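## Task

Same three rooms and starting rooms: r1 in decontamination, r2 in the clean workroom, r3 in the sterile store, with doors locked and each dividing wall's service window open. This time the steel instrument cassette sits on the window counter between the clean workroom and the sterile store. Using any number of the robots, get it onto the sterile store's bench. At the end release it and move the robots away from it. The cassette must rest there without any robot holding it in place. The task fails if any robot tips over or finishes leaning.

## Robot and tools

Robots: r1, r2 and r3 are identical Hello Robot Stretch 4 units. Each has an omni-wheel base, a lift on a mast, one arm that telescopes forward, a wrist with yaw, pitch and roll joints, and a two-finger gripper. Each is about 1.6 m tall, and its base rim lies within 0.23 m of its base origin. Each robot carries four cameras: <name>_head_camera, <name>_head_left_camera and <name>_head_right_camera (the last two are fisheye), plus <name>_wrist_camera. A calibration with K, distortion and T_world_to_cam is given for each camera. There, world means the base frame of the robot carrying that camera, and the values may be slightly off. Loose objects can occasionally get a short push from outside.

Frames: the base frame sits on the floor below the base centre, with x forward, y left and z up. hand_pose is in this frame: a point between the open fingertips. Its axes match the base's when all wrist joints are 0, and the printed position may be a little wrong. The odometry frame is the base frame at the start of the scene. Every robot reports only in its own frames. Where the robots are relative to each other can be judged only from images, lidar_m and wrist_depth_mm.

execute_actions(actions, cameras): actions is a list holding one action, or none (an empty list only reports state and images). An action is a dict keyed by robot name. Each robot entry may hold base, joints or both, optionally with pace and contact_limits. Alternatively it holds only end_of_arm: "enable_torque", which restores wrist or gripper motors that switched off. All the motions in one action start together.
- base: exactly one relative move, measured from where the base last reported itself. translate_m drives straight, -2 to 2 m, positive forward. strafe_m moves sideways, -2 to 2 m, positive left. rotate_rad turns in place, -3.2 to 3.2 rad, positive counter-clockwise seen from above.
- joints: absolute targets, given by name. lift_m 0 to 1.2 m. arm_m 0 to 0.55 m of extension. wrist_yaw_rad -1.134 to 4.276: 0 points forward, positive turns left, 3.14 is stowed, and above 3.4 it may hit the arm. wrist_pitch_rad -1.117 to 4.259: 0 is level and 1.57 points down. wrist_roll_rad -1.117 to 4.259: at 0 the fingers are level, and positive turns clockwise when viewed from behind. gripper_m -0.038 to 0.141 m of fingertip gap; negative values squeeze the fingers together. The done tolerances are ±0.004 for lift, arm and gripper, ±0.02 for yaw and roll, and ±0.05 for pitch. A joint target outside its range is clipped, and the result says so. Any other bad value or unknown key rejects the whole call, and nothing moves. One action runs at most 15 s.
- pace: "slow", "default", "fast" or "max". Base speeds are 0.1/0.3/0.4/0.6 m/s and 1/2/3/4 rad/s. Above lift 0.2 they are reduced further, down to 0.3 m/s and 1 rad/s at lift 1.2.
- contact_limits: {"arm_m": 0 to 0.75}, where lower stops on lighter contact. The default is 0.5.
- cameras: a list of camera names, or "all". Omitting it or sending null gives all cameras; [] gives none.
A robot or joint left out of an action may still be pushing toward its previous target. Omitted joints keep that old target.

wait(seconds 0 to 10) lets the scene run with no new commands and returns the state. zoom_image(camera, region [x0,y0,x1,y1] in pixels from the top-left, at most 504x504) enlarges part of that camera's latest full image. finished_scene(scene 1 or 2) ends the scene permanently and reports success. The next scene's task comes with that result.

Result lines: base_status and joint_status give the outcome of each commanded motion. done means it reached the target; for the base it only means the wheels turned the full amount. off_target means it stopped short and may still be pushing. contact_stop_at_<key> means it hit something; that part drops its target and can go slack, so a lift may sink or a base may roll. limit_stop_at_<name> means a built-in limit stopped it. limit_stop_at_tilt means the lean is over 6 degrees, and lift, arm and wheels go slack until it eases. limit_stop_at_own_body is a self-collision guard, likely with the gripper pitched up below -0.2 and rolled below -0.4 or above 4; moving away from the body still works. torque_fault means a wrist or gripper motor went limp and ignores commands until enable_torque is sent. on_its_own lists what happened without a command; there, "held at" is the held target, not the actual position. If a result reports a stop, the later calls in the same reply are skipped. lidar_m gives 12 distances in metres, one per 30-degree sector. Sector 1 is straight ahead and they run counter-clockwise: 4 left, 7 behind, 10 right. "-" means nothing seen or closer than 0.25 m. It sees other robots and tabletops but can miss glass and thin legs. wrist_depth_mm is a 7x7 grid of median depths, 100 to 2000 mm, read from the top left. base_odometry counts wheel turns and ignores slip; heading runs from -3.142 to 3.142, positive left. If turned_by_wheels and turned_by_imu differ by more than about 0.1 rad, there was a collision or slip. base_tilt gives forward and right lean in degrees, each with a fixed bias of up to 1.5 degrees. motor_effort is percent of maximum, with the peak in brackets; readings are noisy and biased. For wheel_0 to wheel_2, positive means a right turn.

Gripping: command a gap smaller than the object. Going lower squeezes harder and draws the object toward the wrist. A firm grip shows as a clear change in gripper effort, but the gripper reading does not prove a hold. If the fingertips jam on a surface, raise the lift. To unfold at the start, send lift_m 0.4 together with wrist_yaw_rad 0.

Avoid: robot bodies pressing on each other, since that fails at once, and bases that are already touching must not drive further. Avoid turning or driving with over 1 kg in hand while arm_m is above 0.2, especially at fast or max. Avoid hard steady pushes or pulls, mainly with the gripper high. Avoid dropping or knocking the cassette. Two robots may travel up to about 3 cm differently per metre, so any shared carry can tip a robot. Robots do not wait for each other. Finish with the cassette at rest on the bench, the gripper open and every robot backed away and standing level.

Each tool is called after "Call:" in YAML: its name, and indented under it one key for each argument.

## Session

Call:
execute_actions:
  actions: []
  cameras: ["r1_wrist_camera","r1_head_left_camera","r2_wrist_camera","r2_head_left_camera","r3_wrist_camera","r3_head_left_camera"]

Scene clock: 0.00 s.
r1.base_odometry: x=+0.000 y=+0.000 heading=+0.000 (m, m, rad; r1's odometry frame)
r1.turned_by_wheels: +0.000 (rad since the last result)
r1.turned_by_imu: +0.000 (rad since the last result)
r1.base_tilt: forward=-0.1 right=+0.7 (deg)
r1.lidar_m: 0.77 1.06 1.07 1.08 0.92 0.90 1.10 1.67 1.66 1.96 3.40 0.68
r1.base_status: not commanded
r1.joint_positions: lift_m=+0.130 arm_m=-0.001 wrist_yaw_rad=+3.076 wrist_pitch_rad=+0.011 wrist_roll_rad=-0.007 gripper_m=+0.057
r1.joint_status: not commanded
r1.motor_effort: lift_m=+21 arm_m=-1 wrist_yaw_rad=-1 wrist_pitch_rad=-7 wrist_roll_rad=-1 gripper_m=-3 wheel_0=+1 wheel_1=+0 wheel_2=-1 (%)
r1.hand_pose: x=-0.1124 y=+0.1062 z=+0.3054 quat_wxyz=(+0.033, -0.006, -0.003, +0.999) (m; r1's base frame)
r1.wrist_depth_mm: 134 215 1430 1182 1008 854 778 / 110 137 1430 1182 1008 878 788 / 112 137 1366 1182 1008 866 788 / 128 158 1397 1205 1025 866 788 / 1499 1756 1430 1205 1025 866 788 / 1205 1255 208 1138 202 878 788 / 854 768 831 151 788 778 759
r2.base_odometry: x=+0.000 y=+0.000 heading=+0.000 (m, m, rad; r2's odometry frame)
r2.turned_by_wheels: +0.000 (rad since the last result)
r2.turned_by_imu: +0.000 (rad since the last result)
r2.base_tilt: forward=+0.0 right=+1.0 (deg)
r2.lidar_m: 0.96 1.01 1.69 2.30 2.39 1.59 1.57 1.74 2.36 2.46 1.72 1.04
r2.base_status: not commanded
r2.joint_positions: lift_m=+0.269 arm_m=-0.001 wrist_yaw_rad=+3.233 wrist_pitch_rad=-0.009 wrist_roll_rad=-0.014 gripper_m=+0.057
r2.joint_status: not commanded
r2.motor_effort: lift_m=+19 arm_m=+0 wrist_yaw_rad=-1 wrist_pitch_rad=-8 wrist_roll_rad=+2 gripper_m=-6 wheel_0=+0 wheel_1=+0 wheel_2=+0 (%)
r2.hand_pose: x=-0.1254 y=+0.0607 z=+0.4502 quat_wxyz=(-0.046, +0.005, -0.007, +0.999) (m; r2's base frame)
r2.wrist_depth_mm: - - 135 - - 1661 1661 / - - 130 - - 1708 1661 / - 105 135 236 1756 1708 1661 / 148 140 140 1756 1708 1708 1661 / 195 1863 1808 1808 1661 1708 1618 / 196 1366 198 1336 197 1464 1499 / 196 245 1008 - 1078 946 1008
r3.base_odometry: x=+0.000 y=+0.000 heading=+0.000 (m, m, rad; r3's odometry frame)
r3.turned_by_wheels: +0.000 (rad since the last result)
r3.turned_by_imu: +0.000 (rad since the last result)
r3.base_tilt: forward=+0.0 right=-1.2 (deg)
r3.lidar_m: 0.82 1.09 1.24 1.22 0.88 1.21 2.29 1.60 1.49 1.19 0.82 0.77
r3.base_status: not commanded
r3.joint_positions: lift_m=+0.214 arm_m=+0.000 wrist_yaw_rad=+3.118 wrist_pitch_rad=+0.020 wrist_roll_rad=-0.002 gripper_m=+0.057
r3.joint_status: not commanded
r3.motor_effort: lift_m=+20 arm_m=+0 wrist_yaw_rad=+2 wrist_pitch_rad=-7 wrist_roll_rad=+0 gripper_m=-2 wheel_0=+0 wheel_1=-1 wheel_2=+0 (%)
r3.hand_pose: x=-0.1154 y=+0.0941 z=+0.3861 quat_wxyz=(+0.012, -0.010, -0.001, +1.000) (m; r3's base frame)
r3.wrist_depth_mm: - 143 - - - - - / - 114 147 - - - 1537 / - 121 158 - - - - / 146 146 - - - - - / 224 1808 - - - - - / 222 1281 1078 1160 1042 1205 1182 / 226 878 878 - 904 831 842
pictures: r1_head_left_camera, r1_wrist_camera, r2_head_left_camera, r2_wrist_camera, r3_head_left_camera, r3_wrist_camera
camera_calibration (this result's frames):
r1_wrist_camera: T_world_to_cam=[[0.0941143, 0.995538, -0.00683665, -0.103834], [0.00106022, -0.00696736, -0.999975, 0.366024], [-0.995561, 0.0941047, -0.00171121, 0.104681], [0, 0, 0, 1]] pos_world=[0.113601, 0.0960699, 0.365484]
r2_wrist_camera: T_world_to_cam=[[-0.158426, 0.987293, 0.0124046, -0.0704818], [0.030693, 0.0174816, -0.999376, 0.497217], [-0.986894, -0.157946, -0.0330725, 0.131897], [0, 0, 0, 1]] pos_world=[0.103741, 0.0817267, 0.502143]
r3_wrist_camera: T_world_to_cam=[[-0.0174117, 0.999414, -0.02946, -0.0770608], [0.0523122, -0.0285135, -0.998224, 0.443973], [-0.998479, -0.0189219, -0.0517851, 0.136985], [0, 0, 0, 1]] pos_world=[0.11221, 0.0922669, 0.448008]
Images, in order (width x height): r1_head_left_camera 420x672, r1_wrist_camera 616x392, r2_head_left_camera 420x672, r2_wrist_camera 616x392, r3_head_left_camera 420x672, r3_wrist_camera 616x392.

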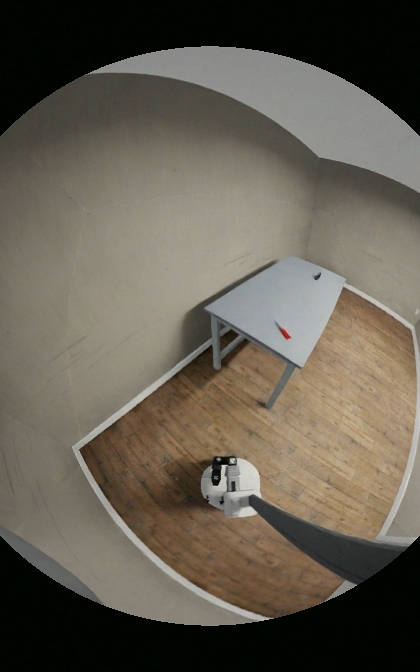

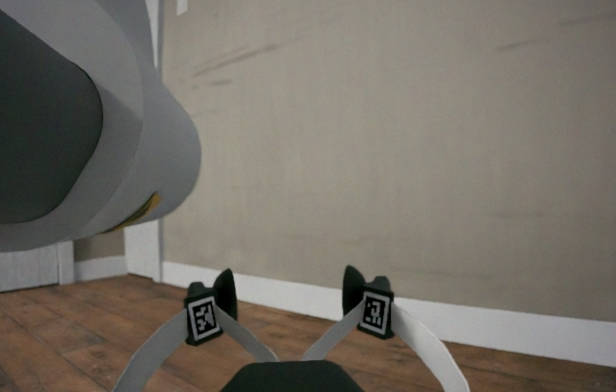

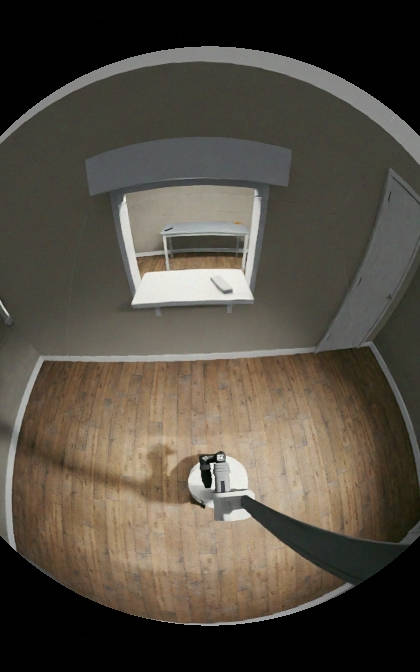

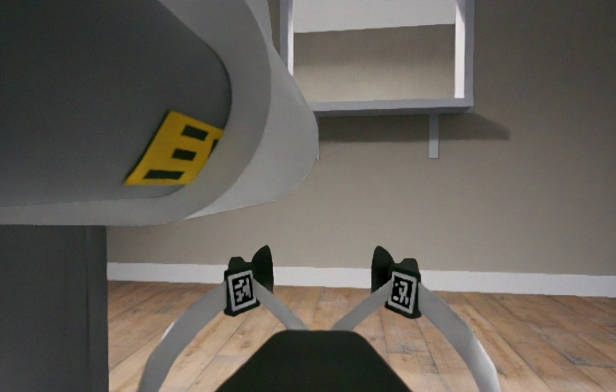

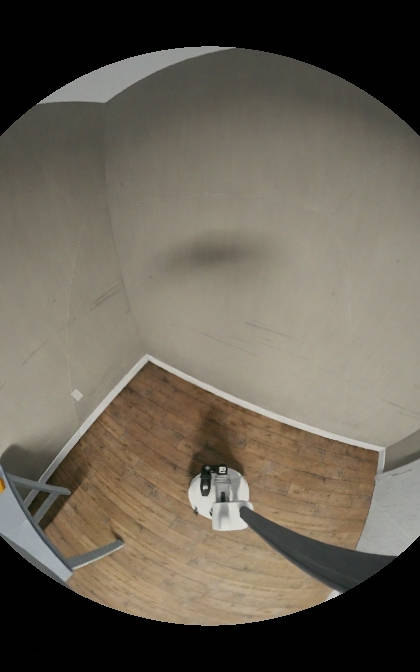

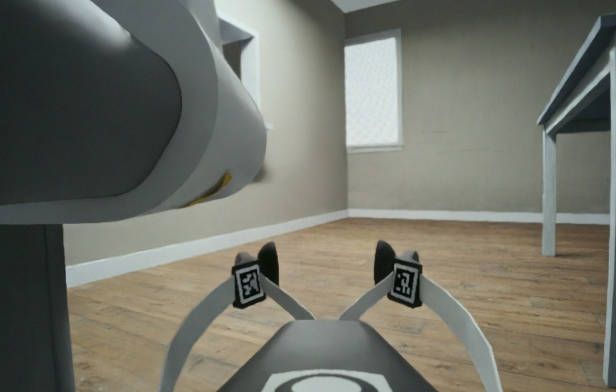

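Call:
execute_actions:
  actions:
    - {"r3":{"base":{"rotate_rad":-2.06},"joints":{"lift_m":0.4,"wrist_yaw_rad":0,"gripper_m":0.14},"pace":"fast"}}
  cameras: []

Call:
execute_actions:
  actions:
    - {"r3":{"base":{"translate_m":0.65},"joints":{"wrist_pitch_rad":0.5},"pace":"fast"}}
  cameras: []

Call:
execute_actions:
  actions:
    - {"r3":{"base":{"strafe_m":-1.25},"joints":{"lift_m":0.95},"pace":"fast"}}
  cameras: ["r3_wrist_camera","r3_head_camera"]

Scene clock: 15.33 s.
r1.base_odometry: x=+0.000 y=+0.000 heading=+0.000 (m, m, rad; r1's odometry frame)
r1.turned_by_wheels: +0.000 (rad since the last result)
r1.turned_by_imu: +0.000 (rad since the last result)
r1.base_tilt: forward=+0.0 right=+0.7 (deg)
r1.lidar_m: 0.79 1.08 1.08 1.06 0.91 0.91 1.10 1.67 1.66 1.93 3.42 0.69
r1.base_status: not commanded
r1.joint_positions: lift_m=+0.130 arm_m=-0.001 wrist_yaw_rad=+3.076 wrist_pitch_rad=+0.011 wrist_roll_rad=-0.007 gripper_m=+0.057
r1.joint_status: not commanded
r1.motor_effort: lift_m=+21(21) arm_m=-1(1) wrist_yaw_rad=-1(0) wrist_pitch_rad=-6(6) wrist_roll_rad=-1(1) gripper_m=-3(3) wheel_0=+1(1) wheel_1=+0(0) wheel_2=-1(1) (%)
r1.hand_pose: x=-0.1124 y=+0.1062 z=+0.3054 quat_wxyz=(+0.033, -0.006, -0.003, +0.999) (m; r1's base frame)
r1.wrist_depth_mm: 133 216 1430 1182 1025 878 788 / 110 137 1430 1182 1008 866 778 / 112 137 1366 1182 1025 891 798 / 128 158 1397 1160 1025 878 788 / 1499 1708 1464 1205 1008 878 788 / 1205 1255 209 1138 202 866 778 / 854 768 820 152 798 788 750
r2.base_odometry: x=+0.000 y=+0.000 heading=+0.000 (m, m, rad; r2's odometry frame)
r2.turned_by_wheels: +0.000 (rad since the last result)
r2.turned_by_imu: -0.002 (rad since the last result)
r2.base_tilt: forward=+0.0 right=+1.0 (deg)
r2.lidar_m: 0.96 1.03 1.67 2.28 2.37 1.60 1.57 1.74 2.37 2.46 1.71 1.05
r2.base_status: not commanded
r2.joint_positions: lift_m=+0.269 arm_m=-0.001 wrist_yaw_rad=+3.233 wrist_pitch_rad=-0.009 wrist_roll_rad=-0.014 gripper_m=+0.057
r2.joint_status: not commanded
r2.motor_effort: lift_m=+19(19) arm_m=+0(0) wrist_yaw_rad=+0(1) wrist_pitch_rad=-5(9) wrist_roll_rad=-1(3) gripper_m=-6(4) wheel_0=+0(0) wheel_1=+0(0) wheel_2=+0(0) (%)
r2.hand_pose: x=-0.1254 y=+0.0607 z=+0.4502 quat_wxyz=(-0.046, +0.005, -0.007, +0.999) (m; r2's base frame)
r2.wrist_depth_mm: - - 135 - - 1661 1618 / - - 130 - - 1708 1618 / - 105 135 236 1756 1661 1618 / 148 141 140 1708 1708 1661 1618 / 195 1921 1863 1756 1756 1708 1661 / 195 1397 198 1366 198 1499 1499 / 196 245 1025 - 1098 946 1025
r3.base_odometry: x=+0.000 y=+0.000 heading=-2.060 (m, m, rad; r3's odometry frame)
r3.turned_by_wheels: -2.060 (rad since the last result)
r3.turned_by_imu: -2.059 (rad since the last result)
r3.base_tilt: forward=+0.0 right=-1.1 (deg)
r3.lidar_m: 1.47 1.11 0.83 0.75 0.81 1.15 1.27 1.22 0.86 1.30 1.98 1.58
r3.base_status: done
r3.joint_positions: lift_m=+0.400 arm_m=+0.000 wrist_yaw_rad=+0.001 wrist_pitch_rad=+0.020 wrist_roll_rad=-0.002 gripper_m=+0.140
r3.joint_status: all done
r3.motor_effort: lift_m=+23(26) arm_m=+0(0) wrist_yaw_rad=+0(5) wrist_pitch_rad=-6(6) wrist_roll_rad=+0(0) gripper_m=+0(1) wheel_0=+3(8) wheel_1=+1(12) wheel_2=-1(8) (%)
r3.hand_pose: x=+0.4594 y=-0.0873 z=+0.5722 quat_wxyz=(+1.000, -0.001, +0.010, +0.000) (m; r3's base frame)
r3.wrist_depth_mm: 1205 1336 1255 1281 1281 1281 1255 / 1182 1336 1281 1281 1281 1281 1281 / 1182 1336 1308 1281 1255 1281 1281 / 1182 1366 1308 1336 1308 1281 1255 / 1160 1336 1281 1308 1308 1281 1308 / 1160 1366 1336 1308 1308 1308 1336 / 1138 1281 1336 - 1255 1160 1182
pictures: none
No camera images: the call's "cameras" was empty. Leave "cameras" out to get every camera's image.

Scene clock: 18.23 s.
r1.base_odometry: x=+0.000 y=+0.000 heading=+0.000 (m, m, rad; r1's odometry frame)
r1.turned_by_wheels: +0.000 (rad since the last result)
r1.turned_by_imu: +0.000 (rad since the last result)
r1.base_tilt: forward=+0.1 right=+0.5 (deg)
r1.lidar_m: 0.79 1.08 1.05 1.06 0.91 0.91 1.08 1.67 1.67 1.96 3.41 0.68
r1.base_status: not commanded
r1.joint_positions: lift_m=+0.130 arm_m=-0.001 wrist_yaw_rad=+3.076 wrist_pitch_rad=+0.011 wrist_roll_rad=-0.007 gripper_m=+0.057
r1.joint_status: not commanded
r1.motor_effort: lift_m=+21(21) arm_m=-1(1) wrist_yaw_rad=+0(1) wrist_pitch_rad=-6(6) wrist_roll_rad=-1(2) gripper_m=-1(5) wheel_0=+1(1) wheel_1=+0(0) wheel_2=-1(1) (%)
r1.hand_pose: x=-0.1124 y=+0.1062 z=+0.3054 quat_wxyz=(+0.033, -0.006, -0.003, +0.999) (m; r1's base frame)
r1.wrist_depth_mm: 133 216 1464 1182 991 866 778 / 110 137 1430 1182 1008 866 778 / 112 137 1336 1160 1008 878 778 / 128 158 1397 1182 1008 878 798 / 1537 1708 1430 1160 1025 878 778 / 1229 1255 208 1160 202 891 778 / 866 759 809 151 809 788 750
r2.base_odometry: x=+0.000 y=+0.000 heading=+0.000 (m, m, rad; r2's odometry frame)
r2.turned_by_wheels: +0.000 (rad since the last result)
r2.turned_by_imu: -0.001 (rad since the last result)
r2.base_tilt: forward=+0.1 right=+0.9 (deg)
r2.lidar_m: 0.98 1.02 1.66 2.29 2.37 1.60 1.54 1.75 2.35 2.46 1.68 1.04
r2.base_status: not commanded
r2.joint_positions: lift_m=+0.269 arm_m=-0.001 wrist_yaw_rad=+3.233 wrist_pitch_rad=-0.009 wrist_roll_rad=-0.014 gripper_m=+0.057
r2.joint_status: not commanded
r2.motor_effort: lift_m=+19(19) arm_m=+0(0) wrist_yaw_rad=-1(0) wrist_pitch_rad=-6(7) wrist_roll_rad=+2(1) gripper_m=-5(7) wheel_0=+0(0) wheel_1=+0(1) wheel_2=+0(0) (%)
r2.hand_pose: x=-0.1254 y=+0.0607 z=+0.4502 quat_wxyz=(-0.046, +0.005, -0.007, +0.999) (m; r2's base frame)
r2.wrist_depth_mm: - - 135 - - 1661 1576 / - - 130 - - 1661 1618 / - 105 135 236 1756 1661 1618 / 148 141 141 1756 1756 1661 1618 / 195 1921 1863 1808 1708 1708 1661 / 196 1366 198 1336 197 1464 1464 / 196 244 1008 - 1098 960 1025
r3.base_odometry: x=-0.305 y=-0.574 heading=-2.059 (m, m, rad; r3's odometry frame)
r3.turned_by_wheels: +0.000 (rad since the last result)
r3.turned_by_imu: -0.003 (rad since the last result)
r3.base_tilt: forward=+0.1 right=-1.1 (deg)
r3.lidar_m: 0.82 0.87 0.82 0.78 0.83 1.13 1.91 1.29 1.43 3.52 1.26 0.84
r3.base_status: done
r3.joint_positions: lift_m=+0.400 arm_m=+0.000 wrist_yaw_rad=+0.000 wrist_pitch_rad=+0.502 wrist_roll_rad=-0.002 gripper_m=+0.140
r3.joint_status: all done
r3.motor_effort: lift_m=+23(23) arm_m=+0(0) wrist_yaw_rad=+1(1) wrist_pitch_rad=-5(4) wrist_roll_rad=+0(0) gripper_m=+0(0) wheel_0=+3(8) wheel_1=+2(8) wheel_2=+0(13) (%)
r3.hand_pose: x=+0.4238 y=-0.0874 z=+0.4392 quat_wxyz=(+0.969, -0.001, +0.248, +0.000) (m; r3's base frame)
r3.wrist_depth_mm: 559 559 559 559 559 554 574 / 603 609 603 603 597 597 615 / 654 661 654 654 654 654 661 / 723 715 715 715 707 715 732 / 809 798 768 788 788 778 788 / 798 798 723 723 715 715 741 / 683 668 683 - 676 640 634
pictures: none
No camera images: the call's "cameras" was empty. Leave "cameras" out to get every camera's image.

Scene clock: 22.60 s.
r1.base_odometry: x=+0.000 y=+0.000 heading=+0.000 (m, m, rad; r1's odometry frame)
r1.turned_by_wheels: +0.000 (rad since the last result)
r1.turned_by_imu: +0.000 (rad since the last result)
r1.base_tilt: forward=+0.0 right=+0.6 (deg)
r1.lidar_m: 0.78 1.06 1.06 1.06 0.92 0.91 1.11 1.66 1.67 1.96 3.41 0.69
r1.base_status: not commanded
r1.joint_positions: lift_m=+0.130 arm_m=-0.001 wrist_yaw_rad=+3.076 wrist_pitch_rad=+0.011 wrist_roll_rad=-0.007 gripper_m=+0.057
r1.joint_status: not commanded
r1.motor_effort: lift_m=+21(21) arm_m=-1(1) wrist_yaw_rad=+0(0) wrist_pitch_rad=-6(7) wrist_roll_rad=+0(1) gripper_m=-2(4) wheel_0=+1(0) wheel_1=+0(0) wheel_2=-1(1) (%)
r1.hand_pose: x=-0.1124 y=+0.1062 z=+0.3054 quat_wxyz=(+0.033, -0.006, -0.003, +0.999) (m; r1's base frame)
r1.wrist_depth_mm: 133 216 1397 1182 1008 878 788 / 110 137 1430 1182 1025 866 788 / 112 137 1336 1182 991 878 788 / 128 158 1397 1182 1008 878 778 / 1537 1756 1464 1205 1025 866 778 / 1205 1255 209 1138 202 878 788 / 854 759 820 151 798 788 750
r2.base_odometry: x=+0.000 y=+0.000 heading=+0.000 (m, m, rad; r2's odometry frame)
r2.turned_by_wheels: +0.000 (rad since the last result)
r2.turned_by_imu: -0.001 (rad since the last result)
r2.base_tilt: forward=+0.1 right=+0.9 (deg)
r2.lidar_m: 0.97 1.03 1.65 2.30 2.38 1.60 1.57 1.75 2.36 2.46 1.69 1.04
r2.base_status: not commanded
r2.joint_positions: lift_m=+0.269 arm_m=-0.001 wrist_yaw_rad=+3.233 wrist_pitch_rad=-0.009 wrist_roll_rad=-0.014 gripper_m=+0.057
r2.joint_status: not commanded
r2.motor_effort: lift_m=+18(19) arm_m=+0(0) wrist_yaw_rad=-1(0) wrist_pitch_rad=-8(7) wrist_roll_rad=+1(1) gripper_m=-5(5) wheel_0=+0(0) wheel_1=+0(0) wheel_2=+0(0) (%)
r2.hand_pose: x=-0.1254 y=+0.0607 z=+0.4502 quat_wxyz=(-0.046, +0.005, -0.007, +0.999) (m; r2's base frame)
r2.wrist_depth_mm: - - 135 - - 1618 1661 / - - 130 - - 1661 1618 / - 105 135 235 1756 1708 1576 / 148 140 140 1863 1708 1661 1618 / 196 1863 1863 1808 1756 1661 1661 / 195 1366 197 1336 198 1499 1464 / 196 245 1025 - 1098 960 1025
r3.base_odometry: x=-1.409 y=+0.013 heading=-2.059 (m, m, rad; r3's odometry frame)
r3.turned_by_wheels: +0.000 (rad since the last result)
r3.turned_by_imu: +0.000 (rad since the last result)
r3.base_tilt: forward=+0.0 right=-1.2 (deg)
r3.lidar_m: 0.73 0.89 1.23 2.02 2.12 1.00 0.93 0.99 1.42 2.68 1.05 0.74
r3.base_status: done
r3.joint_positions: lift_m=+0.950 arm_m=+0.000 wrist_yaw_rad=+0.000 wrist_pitch_rad=+0.502 wrist_roll_rad=-0.002 gripper_m=+0.140
r3.joint_status: all done
r3.motor_effort: lift_m=+23(23) arm_m=+0(0) wrist_yaw_rad=+1(2) wrist_pitch_rad=-5(6) wrist_roll_rad=+0(0) gripper_m=+1(2) wheel_0=+0(14) wheel_1=+3(13) wheel_2=-1(0) (%)
r3.hand_pose: x=+0.4238 y=-0.0874 z=+0.9891 quat_wxyz=(+0.969, -0.001, +0.248, +0.000) (m; r3's base frame)
r3.wrist_depth_mm: 591 585 585 591 - - - / 634 621 640 640 - - - / 683 699 691 676 715 715 723 / 750 750 750 741 580 574 569 / 831 831 809 820 809 778 831 / 946 931 904 866 891 891 904 / 1042 1042 1042 - 991 1008 1042
pictures: r3_head_camera, r3_wrist_camera
camera_calibration (this result's frames):
r3_wrist_camera: T_world_to_cam=[[0.0223987, -0.998739, -0.0449252, -0.0447343], [-0.509652, 0.0272522, -0.859949, 1.11886], [0.860089, 0.0421579, -0.508399, 0.37252], [0, 0, 0, 1]] pos_world=[0.250831, -0.090874, 1.14954]
Images, in order (width x height): r3_head_camera 420x560, r3_wrist_camera 616x392.

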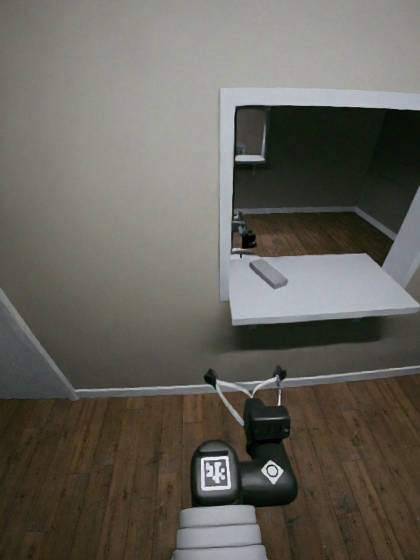

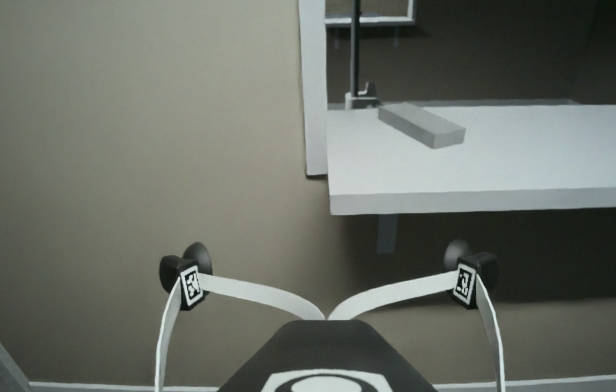

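Call:
execute_actions:
  actions:
    - {"r3":{"base":{"strafe_m":-0.32},"joints":{"wrist_yaw_rad":0.4,"lift_m":0.91}}}
  cameras: []

Call:
execute_actions:
  actions:
    - {"r3":{"base":{"translate_m":0.2},"joints":{"arm_m":0.35}}}
  cameras: ["r3_wrist_camera","r3_head_camera","r2_head_camera"]

Scene clock: 36.70 s.
r1.base_odometry: x=+0.000 y=+0.000 heading=+0.000 (m, m, rad; r1's odometry frame)
r1.turned_by_wheels: +0.000 (rad since the last result)
r1.turned_by_imu: +0.000 (rad since the last result)
r1.base_tilt: forward=-0.1 right=+0.6 (deg)
r1.lidar_m: 0.79 1.08 1.06 1.07 0.90 0.92 1.08 1.66 1.66 1.95 3.41 0.68
r1.base_status: not commanded
r1.joint_positions: lift_m=+0.130 arm_m=-0.001 wrist_yaw_rad=+3.076 wrist_pitch_rad=+0.011 wrist_roll_rad=-0.007 gripper_m=+0.057
r1.joint_status: not commanded
r1.motor_effort: lift_m=+21(21) arm_m=-1(1) wrist_yaw_rad=-1(1) wrist_pitch_rad=-6(7) wrist_roll_rad=-3(1) gripper_m=-1(3) wheel_0=+1(1) wheel_1=+0(0) wheel_2=-1(1) (%)
r1.hand_pose: x=-0.1124 y=+0.1062 z=+0.3054 quat_wxyz=(+0.033, -0.006, -0.003, +0.999) (m; r1's base frame)
r1.wrist_depth_mm: 133 216 1430 1182 976 854 778 / 110 137 1397 1182 1008 878 778 / 112 137 1336 1182 1008 878 788 / 128 158 1366 1182 1008 866 788 / 1576 1708 1430 1160 1008 891 788 / 1229 1229 208 1118 202 891 788 / 866 759 831 152 798 778 750
r2.base_odometry: x=+0.000 y=+0.000 heading=+0.000 (m, m, rad; r2's odometry frame)
r2.turned_by_wheels: +0.000 (rad since the last result)
r2.turned_by_imu: -0.002 (rad since the last result)
r2.base_tilt: forward=+0.1 right=+1.0 (deg)
r2.lidar_m: 0.98 1.03 1.66 2.28 2.39 1.60 1.57 1.75 2.33 2.46 1.69 1.06
r2.base_status: not commanded
r2.joint_positions: lift_m=+0.269 arm_m=-0.001 wrist_yaw_rad=+3.233 wrist_pitch_rad=-0.009 wrist_roll_rad=-0.014 gripper_m=+0.057
r2.joint_status: not commanded
r2.motor_effort: lift_m=+19(19) arm_m=+0(0) wrist_yaw_rad=-1(1) wrist_pitch_rad=-6(7) wrist_roll_rad=+2(1) gripper_m=-4(3) wheel_0=+0(0) wheel_1=+0(0) wheel_2=+0(0) (%)
r2.hand_pose: x=-0.1254 y=+0.0607 z=+0.4502 quat_wxyz=(-0.046, +0.005, -0.007, +0.999) (m; r2's base frame)
r2.wrist_depth_mm: - - 135 - - 1618 1661 / - - 130 - - 1661 1618 / - 105 135 236 1661 1708 1618 / 148 140 140 1808 1756 1708 1661 / 196 1863 1863 1808 1708 1661 1618 / 196 1366 198 1366 197 1499 1464 / 196 245 1025 - 1098 960 1025
r3.base_odometry: x=-1.691 y=+0.163 heading=-2.059 (m, m, rad; r3's odometry frame)
r3.turned_by_wheels: +0.000 (rad since the last result)
r3.turned_by_imu: -0.002 (rad since the last result)
r3.base_tilt: forward=+0.0 right=-1.3 (deg)
r3.lidar_m: 0.71 0.77 1.23 2.35 2.45 0.98 0.92 0.97 2.51 2.37 1.24 0.74
r3.base_status: done
r3.joint_positions: lift_m=+0.910 arm_m=+0.000 wrist_yaw_rad=+0.400 wrist_pitch_rad=+0.502 wrist_roll_rad=-0.002 gripper_m=+0.140
r3.joint_status: all done
r3.motor_effort: lift_m=+17(21) arm_m=+0(0) wrist_yaw_rad=+3(7) wrist_pitch_rad=-5(5) wrist_roll_rad=-1(0) gripper_m=+3(1) wheel_0=+3(11) wheel_1=-1(10) wheel_2=-1(1) (%)
r3.hand_pose: x=+0.4379 y=+0.0179 z=+0.9497 quat_wxyz=(+0.949, -0.050, +0.243, +0.193) (m; r3's base frame)
r3.wrist_depth_mm: 866 768 683 640 - - - / 960 831 741 699 - - - / 1098 931 809 699 640 621 615 / 1229 1060 904 798 530 488 459 / 1464 1229 976 878 759 634 615 / 1499 1397 1138 891 809 715 668 / 1255 1229 1255 - 878 798 723
pictures: none
No camera images: the call's "cameras" was empty. Leave "cameras" out to get every camera's image.

Scene clock: 38.87 s.
r1.base_odometry: x=+0.000 y=+0.000 heading=+0.000 (m, m, rad; r1's odometry frame)
r1.turned_by_wheels: +0.000 (rad since the last result)
r1.turned_by_imu: +0.000 (rad since the last result)
r1.base_tilt: forward=+0.1 right=+0.6 (deg)
r1.lidar_m: 0.78 1.07 1.06 1.06 0.89 0.91 1.08 1.67 1.66 1.95 3.41 0.69
r1.base_status: not commanded
r1.joint_positions: lift_m=+0.130 arm_m=-0.001 wrist_yaw_rad=+3.076 wrist_pitch_rad=+0.011 wrist_roll_rad=-0.007 gripper_m=+0.057
r1.joint_status: not commanded
r1.motor_effort: lift_m=+21(21) arm_m=-1(0) wrist_yaw_rad=+0(1) wrist_pitch_rad=-6(6) wrist_roll_rad=-3(1) gripper_m=-3(2) wheel_0=+0(1) wheel_1=+0(0) wheel_2=-1(1) (%)
r1.hand_pose: x=-0.1124 y=+0.1062 z=+0.3054 quat_wxyz=(+0.033, -0.006, -0.003, +0.999) (m; r1's base frame)
r1.wrist_depth_mm: 133 215 1430 1160 991 878 788 / 110 137 1430 1160 991 891 778 / 112 137 1336 1182 1025 866 788 / 128 158 1397 1182 1025 878 788 / 1499 1756 1464 1182 1025 891 788 / 1229 1255 208 1138 202 878 788 / 866 768 820 151 798 788 750
r2.base_odometry: x=+0.000 y=+0.000 heading=+0.000 (m, m, rad; r2's odometry frame)
r2.turned_by_wheels: +0.000 (rad since the last result)
r2.turned_by_imu: -0.001 (rad since the last result)
r2.base_tilt: forward=+0.0 right=+0.9 (deg)
r2.lidar_m: 0.96 1.03 1.67 2.29 2.38 1.58 1.54 1.74 2.33 2.45 1.72 1.03
r2.base_status: not commanded
r2.joint_positions: lift_m=+0.269 arm_m=-0.001 wrist_yaw_rad=+3.233 wrist_pitch_rad=-0.009 wrist_roll_rad=-0.014 gripper_m=+0.057
r2.joint_status: not commanded
r2.motor_effort: lift_m=+19(19) arm_m=+0(0) wrist_yaw_rad=+0(1) wrist_pitch_rad=-7(7) wrist_roll_rad=-1(0) gripper_m=-4(5) wheel_0=+0(0) wheel_1=+0(0) wheel_2=+0(0) (%)
r2.hand_pose: x=-0.1254 y=+0.0607 z=+0.4502 quat_wxyz=(-0.046, +0.005, -0.007, +0.999) (m; r2's base frame)
r2.wrist_depth_mm: - - 135 - - 1618 1618 / - - 129 - - 1618 1618 / - 105 135 236 1756 1661 1661 / 148 140 140 1808 1708 1708 1618 / 195 1863 1808 1756 1808 1661 1661 / 196 1366 198 1366 197 1464 1499 / 196 244 1025 - 1078 976 1042
r3.base_odometry: x=-1.785 y=-0.014 heading=-2.059 (m, m, rad; r3's odometry frame)
r3.turned_by_wheels: +0.000 (rad since the last result)
r3.turned_by_imu: -0.001 (rad since the last result)
r3.base_tilt: forward=+0.1 right=-1.1 (deg)
r3.lidar_m: 0.51 0.55 0.95 2.35 2.45 1.18 1.13 1.24 2.49 2.35 0.78 0.55
r3.base_status: done
r3.joint_positions: lift_m=+0.910 arm_m=+0.349 wrist_yaw_rad=+0.400 wrist_pitch_rad=+0.502 wrist_roll_rad=-0.002 gripper_m=+0.140
r3.joint_status: all done
r3.motor_effort: lift_m=+17(17) arm_m=+6(6) wrist_yaw_rad=+0(3) wrist_pitch_rad=-6(7) wrist_roll_rad=+0(0) gripper_m=-1(1) wheel_0=+3(6) wheel_1=+1(8) wheel_2=+1(9) (%)
r3.hand_pose: x=+0.7868 y=+0.0180 z=+0.9497 quat_wxyz=(+0.949, -0.050, +0.243, +0.193) (m; r3's base frame)
r3.wrist_depth_mm: 243 - - - - - - / 245 - - - - - - / 253 - - - - - - / 262 332 - - - 1983 - / 267 338 384 345 373 351 1708 / 273 310 298 264 289 291 298 / 272 272 277 - 270 259 262
pictures: r2_head_camera, r3_head_camera, r3_wrist_camera
camera_calibration (this result's frames):
r3_wrist_camera: T_world_to_cam=[[0.409519, -0.911195, -0.0449246, -0.255559], [-0.480021, -0.173337, -0.859962, 1.24736], [0.775805, 0.373735, -0.508378, 0.0961308], [0, 0, 0, 1]] pos_world=[0.628836, -0.0525776, 1.11007]
Images, in order (width x height): r2_head_camera 420x560, r3_head_camera 420x560, r3_wrist_camera 616x392.

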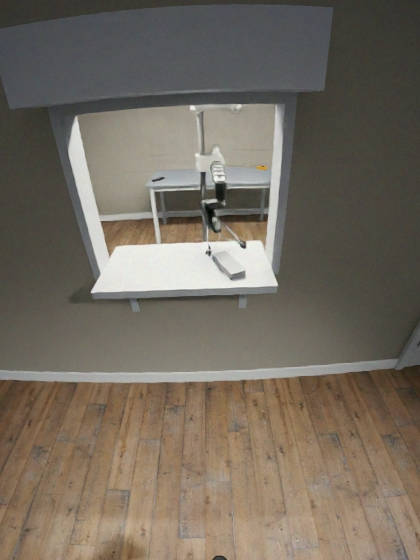

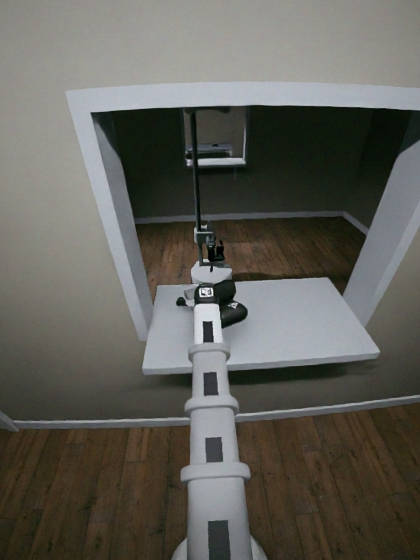

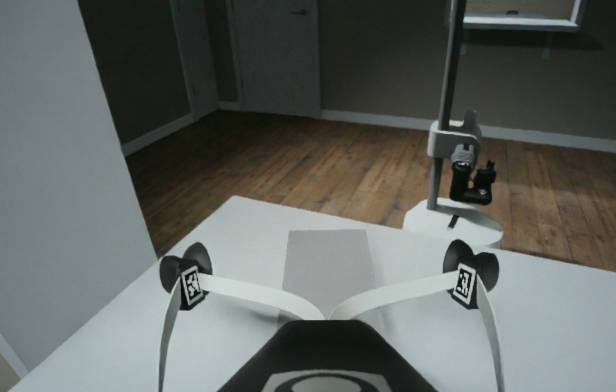

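Call:
execute_actions:
  actions:
    - {"r3":{"joints":{"wrist_yaw_rad":0.42,"arm_m":0.365,"lift_m":0.845},"pace":"slow"}}
  cameras: ["r3_wrist_camera"]

Call:
execute_actions:
  actions:
    - {"r3":{"joints":{"gripper_m":0.02}}}
  cameras: []

Call:
execute_actions:
  actions:
    - {"r3":{"joints":{"lift_m":0.91},"pace":"slow"}}
  cameras: ["r3_wrist_camera"]

Call:
execute_actions:
  actions:
    - {"r3":{"base":{"translate_m":-0.5},"joints":{"arm_m":0,"wrist_yaw_rad":0}}}
  cameras: []

Call:
execute_actions:
  actions:
    - {"r3":{"base":{"rotate_rad":3.14}}}
  cameras: ["r3_wrist_camera","r3_head_camera"]

Scene clock: 50.30 s.
r1.base_odometry: x=+0.000 y=+0.000 heading=+0.000 (m, m, rad; r1's odometry frame)
r1.turned_by_wheels: +0.000 (rad since the last result)
r1.turned_by_imu: +0.000 (rad since the last result)
r1.base_tilt: forward=+0.1 right=+0.7 (deg)
r1.lidar_m: 0.79 1.05 1.07 1.07 0.92 0.90 1.11 1.67 1.66 1.95 3.42 0.68
r1.base_status: not commanded
r1.joint_positions: lift_m=+0.130 arm_m=-0.001 wrist_yaw_rad=+3.076 wrist_pitch_rad=+0.011 wrist_roll_rad=-0.007 gripper_m=+0.057
r1.joint_status: not commanded
r1.motor_effort: lift_m=+21(21) arm_m=-1(1) wrist_yaw_rad=-1(0) wrist_pitch_rad=-6(7) wrist_roll_rad=+0(0) gripper_m=-2(3) wheel_0=+1(0) wheel_1=+0(0) wheel_2=-1(1) (%)
r1.hand_pose: x=-0.1124 y=+0.1062 z=+0.3054 quat_wxyz=(+0.033, -0.006, -0.003, +0.999) (m; r1's base frame)
r1.wrist_depth_mm: 133 216 1397 1182 1025 866 788 / 110 137 1430 1182 1008 866 778 / 112 137 1430 1182 1008 854 788 / 128 158 1366 1205 1025 878 788 / 1537 1756 1397 1182 1025 878 788 / 1229 1255 208 1138 202 878 778 / 854 759 820 152 798 778 759
r2.base_odometry: x=+0.000 y=+0.000 heading=+0.000 (m, m, rad; r2's odometry frame)
r2.turned_by_wheels: +0.000 (rad since the last result)
r2.turned_by_imu: -0.001 (rad since the last result)
r2.base_tilt: forward=+0.1 right=+0.9 (deg)
r2.lidar_m: 0.97 1.03 1.68 2.30 2.39 1.59 1.56 1.74 2.35 2.45 1.70 1.01
r2.base_status: not commanded
r2.joint_positions: lift_m=+0.269 arm_m=-0.001 wrist_yaw_rad=+3.233 wrist_pitch_rad=-0.009 wrist_roll_rad=-0.014 gripper_m=+0.057
r2.joint_status: not commanded
r2.motor_effort: lift_m=+19(19) arm_m=+0(0) wrist_yaw_rad=+0(0) wrist_pitch_rad=-8(8) wrist_roll_rad=+0(1) gripper_m=-6(4) wheel_0=+0(0) wheel_1=+0(0) wheel_2=+0(0) (%)
r2.hand_pose: x=-0.1254 y=+0.0607 z=+0.4502 quat_wxyz=(-0.046, +0.005, -0.007, +0.999) (m; r2's base frame)
r2.wrist_depth_mm: - - 135 - - 1661 1576 / - - 129 - - 1661 1618 / - 105 135 234 1756 1708 1618 / 148 141 140 1808 1756 1661 1661 / 195 1921 1863 1756 1756 1756 1661 / 196 1366 198 1366 198 1464 1499 / 196 243 1025 - 1098 960 1025
r3.base_odometry: x=-1.785 y=-0.014 heading=-2.059 (m, m, rad; r3's odometry frame)
r3.turned_by_wheels: +0.000 (rad since the last result)
r3.turned_by_imu: -0.002 (rad since the last result)
r3.base_tilt: forward=+0.1 right=-1.2 (deg)
r3.lidar_m: 0.51 0.52 0.98 2.37 2.46 1.21 1.14 1.22 2.49 2.33 0.78 0.56
r3.base_status: not commanded
r3.joint_positions: lift_m=+0.845 arm_m=+0.364 wrist_yaw_rad=+0.420 wrist_pitch_rad=+0.502 wrist_roll_rad=-0.002 gripper_m=+0.140
r3.joint_status: all done
r3.motor_effort: lift_m=+16(17) arm_m=+6(6) wrist_yaw_rad=+3(2) wrist_pitch_rad=-6(6) wrist_roll_rad=+0(1) gripper_m=+0(0) wheel_0=+2(3) wheel_1=+1(1) wheel_2=+1(1) (%)
r3.hand_pose: x=+0.8014 y=+0.0232 z=+0.8848 quat_wxyz=(+0.947, -0.053, +0.243, +0.202) (m; r3's base frame)
r3.wrist_depth_mm: 238 - - - - - - / 241 - - - - - - / 249 - - - - 1464 - / 255 329 357 290 329 1160 1983 / 264 287 282 229 253 256 265 / 236 235 217 177 186 213 219 / 202 198 198 - 191 190 189
pictures: r3_wrist_camera
camera_calibration (this result's frames):
r3_wrist_camera: T_world_to_cam=[[0.427239, -0.903022, -0.0449248, -0.274093], [-0.476544, -0.18268, -0.859961, 1.1969], [0.768357, 0.388817, -0.508378, 0.0554954], [0, 0, 0, 1]] pos_world=[0.64484, -0.0504384, 1.04519]
Images, in order (width x height): r3_wrist_camera 616x392.

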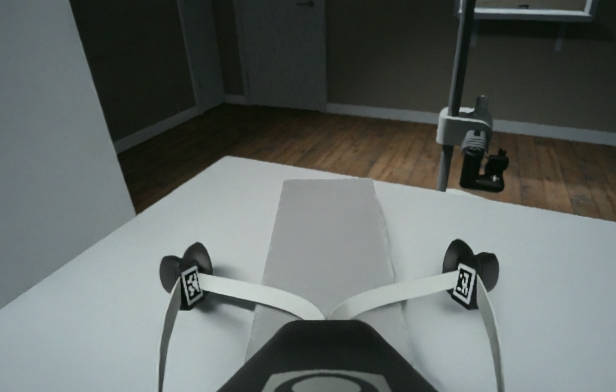

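Scene clock: 52.47 s.
r1.base_odometry: x=+0.000 y=+0.000 heading=+0.000 (m, m, rad; r1's odometry frame)
r1.turned_by_wheels: +0.000 (rad since the last result)
r1.turned_by_imu: +0.000 (rad since the last result)
r1.base_tilt: forward=+0.1 right=+0.6 (deg)
r1.lidar_m: 0.78 1.08 1.06 1.07 0.91 0.91 1.08 1.67 1.66 1.94 3.42 0.68
r1.base_status: not commanded
r1.joint_positions: lift_m=+0.130 arm_m=-0.001 wrist_yaw_rad=+3.076 wrist_pitch_rad=+0.011 wrist_roll_rad=-0.007 gripper_m=+0.057
r1.joint_status: not commanded
r1.motor_effort: lift_m=+21(21) arm_m=-1(1) wrist_yaw_rad=-1(1) wrist_pitch_rad=-6(7) wrist_roll_rad=-2(0) gripper_m=-4(2) wheel_0=+0(1) wheel_1=+0(0) wheel_2=-1(1) (%)
r1.hand_pose: x=-0.1124 y=+0.1062 z=+0.3054 quat_wxyz=(+0.033, -0.006, -0.003, +0.999) (m; r1's base frame)
r1.wrist_depth_mm: 133 215 1430 1182 1008 866 778 / 109 137 1430 1182 1008 878 788 / 112 137 1366 1182 1025 878 788 / 128 158 1397 1205 1008 891 788 / 1576 1708 1397 1182 1008 878 798 / 1229 1255 208 1138 202 878 788 / 854 768 831 151 798 778 759
r2.base_odometry: x=+0.000 y=+0.000 heading=+0.000 (m, m, rad; r2's odometry frame)
r2.turned_by_wheels: +0.000 (rad since the last result)
r2.turned_by_imu: -0.001 (rad since the last result)
r2.base_tilt: forward=+0.0 right=+1.0 (deg)
r2.lidar_m: 0.96 1.04 1.67 2.28 2.40 1.59 1.58 1.74 2.36 2.46 1.69 1.03
r2.base_status: not commanded
r2.joint_positions: lift_m=+0.269 arm_m=-0.001 wrist_yaw_rad=+3.233 wrist_pitch_rad=-0.009 wrist_roll_rad=-0.014 gripper_m=+0.057
r2.joint_status: not commanded
r2.motor_effort: lift_m=+19(19) arm_m=+0(0) wrist_yaw_rad=+0(1) wrist_pitch_rad=-9(8) wrist_roll_rad=+0(1) gripper_m=-4(6) wheel_0=+0(0) wheel_1=+0(0) wheel_2=+0(0) (%)
r2.hand_pose: x=-0.1254 y=+0.0607 z=+0.4502 quat_wxyz=(-0.046, +0.005, -0.007, +0.999) (m; r2's base frame)
r2.wrist_depth_mm: - - 135 - - 1661 1618 / - - 130 - - 1661 1618 / - 105 135 236 1756 1708 1661 / 148 141 141 1756 1708 1708 1618 / 196 1863 1863 1808 1756 1708 1661 / 196 1366 198 1336 197 1499 1499 / 196 245 1025 - 1098 976 1025
r3.base_odometry: x=-1.785 y=-0.014 heading=-2.059 (m, m, rad; r3's odometry frame)
r3.turned_by_wheels: +0.000 (rad since the last result)
r3.turned_by_imu: -0.001 (rad since the last result)
r3.base_tilt: forward=+0.0 right=-1.2 (deg)
r3.lidar_m: 0.50 0.56 0.95 2.36 2.45 1.19 1.14 1.23 2.47 2.33 0.77 0.54
r3.base_status: not commanded
r3.joint_positions: lift_m=+0.845 arm_m=+0.364 wrist_yaw_rad=+0.420 wrist_pitch_rad=+0.505 wrist_roll_rad=-0.002 gripper_m=+0.020
r3.joint_status: all done
r3.motor_effort: lift_m=+17(17) arm_m=+6(6) wrist_yaw_rad=+1(3) wrist_pitch_rad=-14(14) wrist_roll_rad=+0(0) gripper_m=-19(20) wheel_0=+3(3) wheel_1=+1(1) wheel_2=+1(1) (%)
r3.hand_pose: x=+0.8011 y=+0.0231 z=+0.8839 quat_wxyz=(+0.947, -0.053, +0.244, +0.202) (m; r3's base frame)
r3.wrist_depth_mm: 239 - - - - - - / 241 - - - - - - / 248 - - - - 1464 - / 255 325 353 276 324 334 1983 / 260 283 279 217 214 265 260 / 234 231 193 179 183 173 216 / 200 197 195 - 189 188 189
pictures: none
No camera images: the call's "cameras" was empty. Leave "cameras" out to get every camera's image.

Scene clock: 53.90 s.
r1.base_odometry: x=+0.000 y=+0.000 heading=+0.000 (m, m, rad; r1's odometry frame)
r1.turned_by_wheels: +0.000 (rad since the last result)
r1.turned_by_imu: +0.000 (rad since the last result)
r1.base_tilt: forward=+0.1 right=+0.5 (deg)
r1.lidar_m: 0.78 1.07 1.07 1.03 0.91 0.91 1.12 1.67 1.65 1.94 3.43 0.68
r1.base_status: not commanded
r1.joint_positions: lift_m=+0.130 arm_m=-0.001 wrist_yaw_rad=+3.076 wrist_pitch_rad=+0.011 wrist_roll_rad=-0.007 gripper_m=+0.057
r1.joint_status: not commanded
r1.motor_effort: lift_m=+21(21) arm_m=-1(1) wrist_yaw_rad=+0(1) wrist_pitch_rad=-6(6) wrist_roll_rad=+0(0) gripper_m=-3(2) wheel_0=+0(1) wheel_1=-1(0) wheel_2=-1(1) (%)
r1.hand_pose: x=-0.1124 y=+0.1062 z=+0.3054 quat_wxyz=(+0.033, -0.006, -0.003, +0.999) (m; r1's base frame)
r1.wrist_depth_mm: 133 215 1397 1182 1025 866 778 / 110 137 1464 1182 1025 866 788 / 112 137 1336 1182 1008 866 798 / 128 158 1366 1182 1025 878 788 / 1499 1708 1430 1182 1025 878 788 / 1229 1255 208 1118 202 891 778 / 854 768 820 152 798 788 759
r2.base_odometry: x=+0.000 y=+0.000 heading=+0.000 (m, m, rad; r2's odometry frame)
r2.turned_by_wheels: +0.000 (rad since the last result)
r2.turned_by_imu: +0.000 (rad since the last result)
r2.base_tilt: forward=+0.1 right=+1.0 (deg)
r2.lidar_m: 0.97 1.03 1.67 2.28 2.38 1.61 1.56 1.73 2.37 2.44 1.70 1.01
r2.base_status: not commanded
r2.joint_positions: lift_m=+0.269 arm_m=-0.001 wrist_yaw_rad=+3.233 wrist_pitch_rad=-0.009 wrist_roll_rad=-0.014 gripper_m=+0.057
r2.joint_status: not commanded
r2.motor_effort: lift_m=+19(19) arm_m=+0(0) wrist_yaw_rad=+0(1) wrist_pitch_rad=-6(6) wrist_roll_rad=+0(1) gripper_m=-5(4) wheel_0=+0(0) wheel_1=+0(1) wheel_2=+0(0) (%)
r2.hand_pose: x=-0.1254 y=+0.0607 z=+0.4502 quat_wxyz=(-0.046, +0.005, -0.007, +0.999) (m; r2's base frame)
r2.wrist_depth_mm: - - 135 - - 1708 1618 / - - 130 - - 1661 1618 / - 105 135 236 1708 1661 1661 / 148 140 140 1808 1756 1618 1661 / 196 1921 1863 1808 1756 1661 1618 / 196 1366 198 1366 197 1430 1464 / 196 244 1008 - 1098 960 1025
r3.base_odometry: x=-1.785 y=-0.014 heading=-2.059 (m, m, rad; r3's odometry frame)
r3.turned_by_wheels: +0.000 (rad since the last result)
r3.turned_by_imu: -0.001 (rad since the last result)
r3.base_tilt: forward=+0.0 right=-1.1 (deg)
r3.lidar_m: 0.52 0.52 0.95 2.36 2.47 1.20 1.13 1.19 2.50 2.36 0.76 0.54
r3.base_status: not commanded
r3.joint_positions: lift_m=+0.910 arm_m=+0.364 wrist_yaw_rad=+0.420 wrist_pitch_rad=+0.505 wrist_roll_rad=-0.002 gripper_m=+0.020
r3.joint_status: all done
r3.motor_effort: lift_m=+26(27) arm_m=+6(6) wrist_yaw_rad=+2(2) wrist_pitch_rad=-15(15) wrist_roll_rad=+0(0) gripper_m=-19(20) wheel_0=+3(3) wheel_1=+1(1) wheel_2=+1(1) (%)
r3.hand_pose: x=+0.8011 y=+0.0231 z=+0.9482 quat_wxyz=(+0.947, -0.053, +0.244, +0.202) (m; r3's base frame)
r3.wrist_depth_mm: 238 - - - - - - / 241 - - - - - - / 249 - - - - 1464 - / 256 - - 274 - 1618 - / 262 338 379 216 215 1366 1661 / 270 307 192 179 183 174 294 / 268 268 266 - 257 256 257
pictures: r3_wrist_camera
camera_calibration (this result's frames):
r3_wrist_camera: T_world_to_cam=[[0.427281, -0.902999, -0.0449952, -0.271172], [-0.479004, -0.183886, -0.858336, 1.25167], [0.766802, 0.388303, -0.511111, 0.0918999], [0, 0, 0, 1]] pos_world=[0.644951, -0.0503895, 1.10912]
Images, in order (width x height): r3_wrist_camera 616x392.

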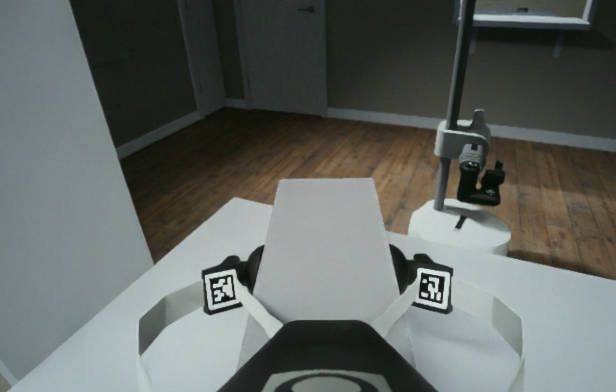

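Scene clock: 57.07 s.
r1.base_odometry: x=+0.000 y=+0.000 heading=+0.000 (m, m, rad; r1's odometry frame)
r1.turned_by_wheels: +0.000 (rad since the last result)
r1.turned_by_imu: +0.000 (rad since the last result)
r1.base_tilt: forward=-0.2 right=+0.8 (deg)
r1.lidar_m: 0.78 1.07 1.07 1.07 0.91 0.89 1.08 1.68 1.67 1.94 3.42 0.69
r1.base_status: not commanded
r1.joint_positions: lift_m=+0.130 arm_m=-0.001 wrist_yaw_rad=+3.076 wrist_pitch_rad=+0.011 wrist_roll_rad=-0.007 gripper_m=+0.057
r1.joint_status: not commanded
r1.motor_effort: lift_m=+21(21) arm_m=-1(0) wrist_yaw_rad=+0(0) wrist_pitch_rad=-6(7) wrist_roll_rad=+0(1) gripper_m=-4(1) wheel_0=+1(1) wheel_1=+0(0) wheel_2=-1(1) (%)
r1.hand_pose: x=-0.1124 y=+0.1062 z=+0.3054 quat_wxyz=(+0.033, -0.006, -0.003, +0.999) (m; r1's base frame)
r1.wrist_depth_mm: 133 216 1397 1182 991 866 768 / 110 137 1430 1182 1008 866 788 / 112 137 1336 1182 1008 891 788 / 128 158 1366 1182 1008 878 788 / 1576 1756 1464 1182 1008 878 798 / 1255 1255 208 1138 202 878 778 / 854 759 831 152 798 778 759
r2.base_odometry: x=+0.000 y=+0.000 heading=+0.000 (m, m, rad; r2's odometry frame)
r2.turned_by_wheels: +0.000 (rad since the last result)
r2.turned_by_imu: -0.001 (rad since the last result)
r2.base_tilt: forward=+0.1 right=+0.9 (deg)
r2.lidar_m: 0.98 1.04 1.65 2.28 2.37 1.60 1.55 1.75 2.37 2.46 1.73 1.04
r2.base_status: not commanded
r2.joint_positions: lift_m=+0.269 arm_m=-0.001 wrist_yaw_rad=+3.233 wrist_pitch_rad=-0.009 wrist_roll_rad=-0.014 gripper_m=+0.057
r2.joint_status: not commanded
r2.motor_effort: lift_m=+19(19) arm_m=+0(0) wrist_yaw_rad=-1(1) wrist_pitch_rad=-7(8) wrist_roll_rad=+1(1) gripper_m=-5(5) wheel_0=+0(0) wheel_1=-1(0) wheel_2=+0(0) (%)
r2.hand_pose: x=-0.1254 y=+0.0607 z=+0.4502 quat_wxyz=(-0.046, +0.005, -0.007, +0.999) (m; r2's base frame)
r2.wrist_depth_mm: - - 135 - - 1661 1618 / - - 130 - - 1661 1618 / - 105 135 236 1708 1708 1661 / 148 141 140 1808 1808 1661 1618 / 195 1921 1863 1756 1756 1708 1618 / 196 1366 198 1336 198 1464 1499 / 196 245 1042 - 1098 960 1025
r3.base_odometry: x=-1.551 y=+0.428 heading=-2.059 (m, m, rad; r3's odometry frame)
r3.turned_by_wheels: -0.001 (rad since the last result)
r3.turned_by_imu: +0.000 (rad since the last result)
r3.base_tilt: forward=+0.0 right=-1.1 (deg)
r3.lidar_m: 0.99 1.22 1.65 2.36 0.93 0.69 0.63 0.66 0.94 2.39 1.68 1.08
r3.base_status: done
r3.joint_positions: lift_m=+0.910 arm_m=+0.001 wrist_yaw_rad=+0.000 wrist_pitch_rad=+0.505 wrist_roll_rad=-0.002 gripper_m=+0.020
r3.joint_status: all done
r3.motor_effort: lift_m=+25(26) arm_m=-6(7) wrist_yaw_rad=+1(8) wrist_pitch_rad=-15(15) wrist_roll_rad=+0(0) gripper_m=-20(20) wheel_0=-3(13) wheel_1=-3(7) wheel_2=-2(11) (%)
r3.hand_pose: x=+0.4244 y=-0.0875 z=+0.9482 quat_wxyz=(+0.968, -0.001, +0.250, +0.000) (m; r3's base frame)
r3.wrist_depth_mm: 866 866 - - - - 842 / 931 931 946 1008 960 931 917 / 1008 1025 1008 1008 1008 991 991 / 1098 1098 1138 274 1078 1078 1078 / 1255 1255 1229 216 215 1205 1229 / 1366 1366 192 179 183 174 1308 / 1281 1229 1255 - 1205 1182 1160
pictures: none
No camera images: the call's "cameras" was empty. Leave "cameras" out to get every camera's image.

Scene clock: 60.03 s.
r1.base_odometry: x=+0.000 y=+0.000 heading=+0.000 (m, m, rad; r1's odometry frame)
r1.turned_by_wheels: +0.000 (rad since the last result)
r1.turned_by_imu: +0.000 (rad since the last result)
r1.base_tilt: forward=+0.1 right=+0.6 (deg)
r1.lidar_m: 0.77 1.08 1.07 1.08 0.92 0.91 1.08 1.67 1.67 1.97 3.42 0.69
r1.base_status: not commanded
r1.joint_positions: lift_m=+0.130 arm_m=-0.001 wrist_yaw_rad=+3.076 wrist_pitch_rad=+0.011 wrist_roll_rad=-0.007 gripper_m=+0.057
r1.joint_status: not commanded
r1.motor_effort: lift_m=+21(21) arm_m=-1(1) wrist_yaw_rad=+0(0) wrist_pitch_rad=-6(6) wrist_roll_rad=-2(1) gripper_m=-3(4) wheel_0=+1(1) wheel_1=+0(0) wheel_2=-1(1) (%)
r1.hand_pose: x=-0.1124 y=+0.1062 z=+0.3054 quat_wxyz=(+0.033, -0.006, -0.003, +0.999) (m; r1's base frame)
r1.wrist_depth_mm: 133 216 1430 1182 1008 866 788 / 110 137 1397 1182 1008 878 798 / 112 137 1336 1205 1008 866 788 / 128 158 1397 1182 1008 866 788 / 1537 1661 1430 1182 991 878 788 / 1229 1281 208 1138 202 878 788 / 866 759 831 152 778 788 750
r2.base_odometry: x=+0.000 y=+0.000 heading=+0.000 (m, m, rad; r2's odometry frame)
r2.turned_by_wheels: +0.000 (rad since the last result)
r2.turned_by_imu: -0.001 (rad since the last result)
r2.base_tilt: forward=+0.1 right=+0.9 (deg)
r2.lidar_m: 0.98 1.04 1.69 2.30 2.39 1.59 1.54 1.71 2.36 2.45 1.71 1.02
r2.base_status: not commanded
r2.joint_positions: lift_m=+0.269 arm_m=-0.001 wrist_yaw_rad=+3.233 wrist_pitch_rad=-0.009 wrist_roll_rad=-0.014 gripper_m=+0.057
r2.joint_status: not commanded
r2.motor_effort: lift_m=+19(19) arm_m=+0(0) wrist_yaw_rad=-1(1) wrist_pitch_rad=-7(5) wrist_roll_rad=-1(0) gripper_m=-3(4) wheel_0=+0(0) wheel_1=+0(1) wheel_2=+0(0) (%)
r2.hand_pose: x=-0.1254 y=+0.0607 z=+0.4502 quat_wxyz=(-0.046, +0.005, -0.007, +0.999) (m; r2's base frame)
r2.wrist_depth_mm: - - 135 - - 1708 1618 / - - 130 - - 1661 1576 / - 105 135 236 1756 1708 1618 / 148 140 141 1756 1756 1661 1618 / 195 1921 1808 1808 1708 1756 1661 / 196 1397 198 1366 197 1464 1464 / 196 244 1025 - 1078 960 1008
r3.base_odometry: x=-1.551 y=+0.428 heading=+1.080 (m, m, rad; r3's odometry frame)
r3.turned_by_wheels: +3.139 (rad since the last result)
r3.turned_by_imu: +3.133 (rad since the last result)
r3.base_tilt: forward=+0.0 right=-1.2 (deg)
r3.lidar_m: 0.54 0.65 0.92 2.34 1.67 1.09 1.01 1.22 1.69 2.39 0.96 0.66
r3.base_status: done
r3.joint_positions: lift_m=+0.910 arm_m=+0.001 wrist_yaw_rad=+0.000 wrist_pitch_rad=+0.505 wrist_roll_rad=-0.002 gripper_m=+0.020
r3.joint_status: not commanded
r3.motor_effort: lift_m=+25(25) arm_m=-6(6) wrist_yaw_rad=+0(0) wrist_pitch_rad=-14(16) wrist_roll_rad=+0(0) gripper_m=-22(21) wheel_0=-4(11) wheel_1=-4(8) wheel_2=-2(12) (%)
r3.hand_pose: x=+0.4245 y=-0.0873 z=+0.9482 quat_wxyz=(+0.968, -0.001, +0.250, +0.000) (m; r3's base frame)
r3.wrist_depth_mm: 1281 1281 1281 1255 1281 1255 1229 / 1397 1397 1366 1366 1336 1336 1308 / 1025 991 946 917 891 891 866 / 723 707 691 274 634 654 640 / 585 580 554 216 214 544 554 / 1464 1464 192 178 183 173 1366 / 1255 1229 1229 - 1205 1182 1160
pictures: r3_head_camera, r3_wrist_camera
camera_calibration (this result's frames):
r3_wrist_camera: T_world_to_cam=[[0.0224641, -0.998734, -0.0450002, -0.0464893], [-0.512352, 0.0271506, -0.858346, 1.08363], [0.858482, 0.0423379, -0.511093, 0.354435], [0, 0, 0, 1]] pos_world=[0.251967, -0.0908576, 1.10919]
Images, in order (width x height): r3_head_camera 420x560, r3_wrist_camera 616x392.

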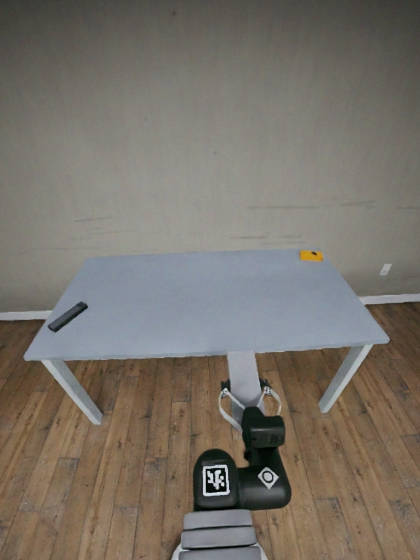

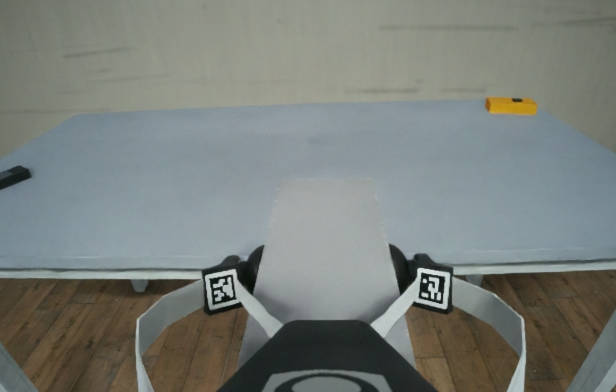

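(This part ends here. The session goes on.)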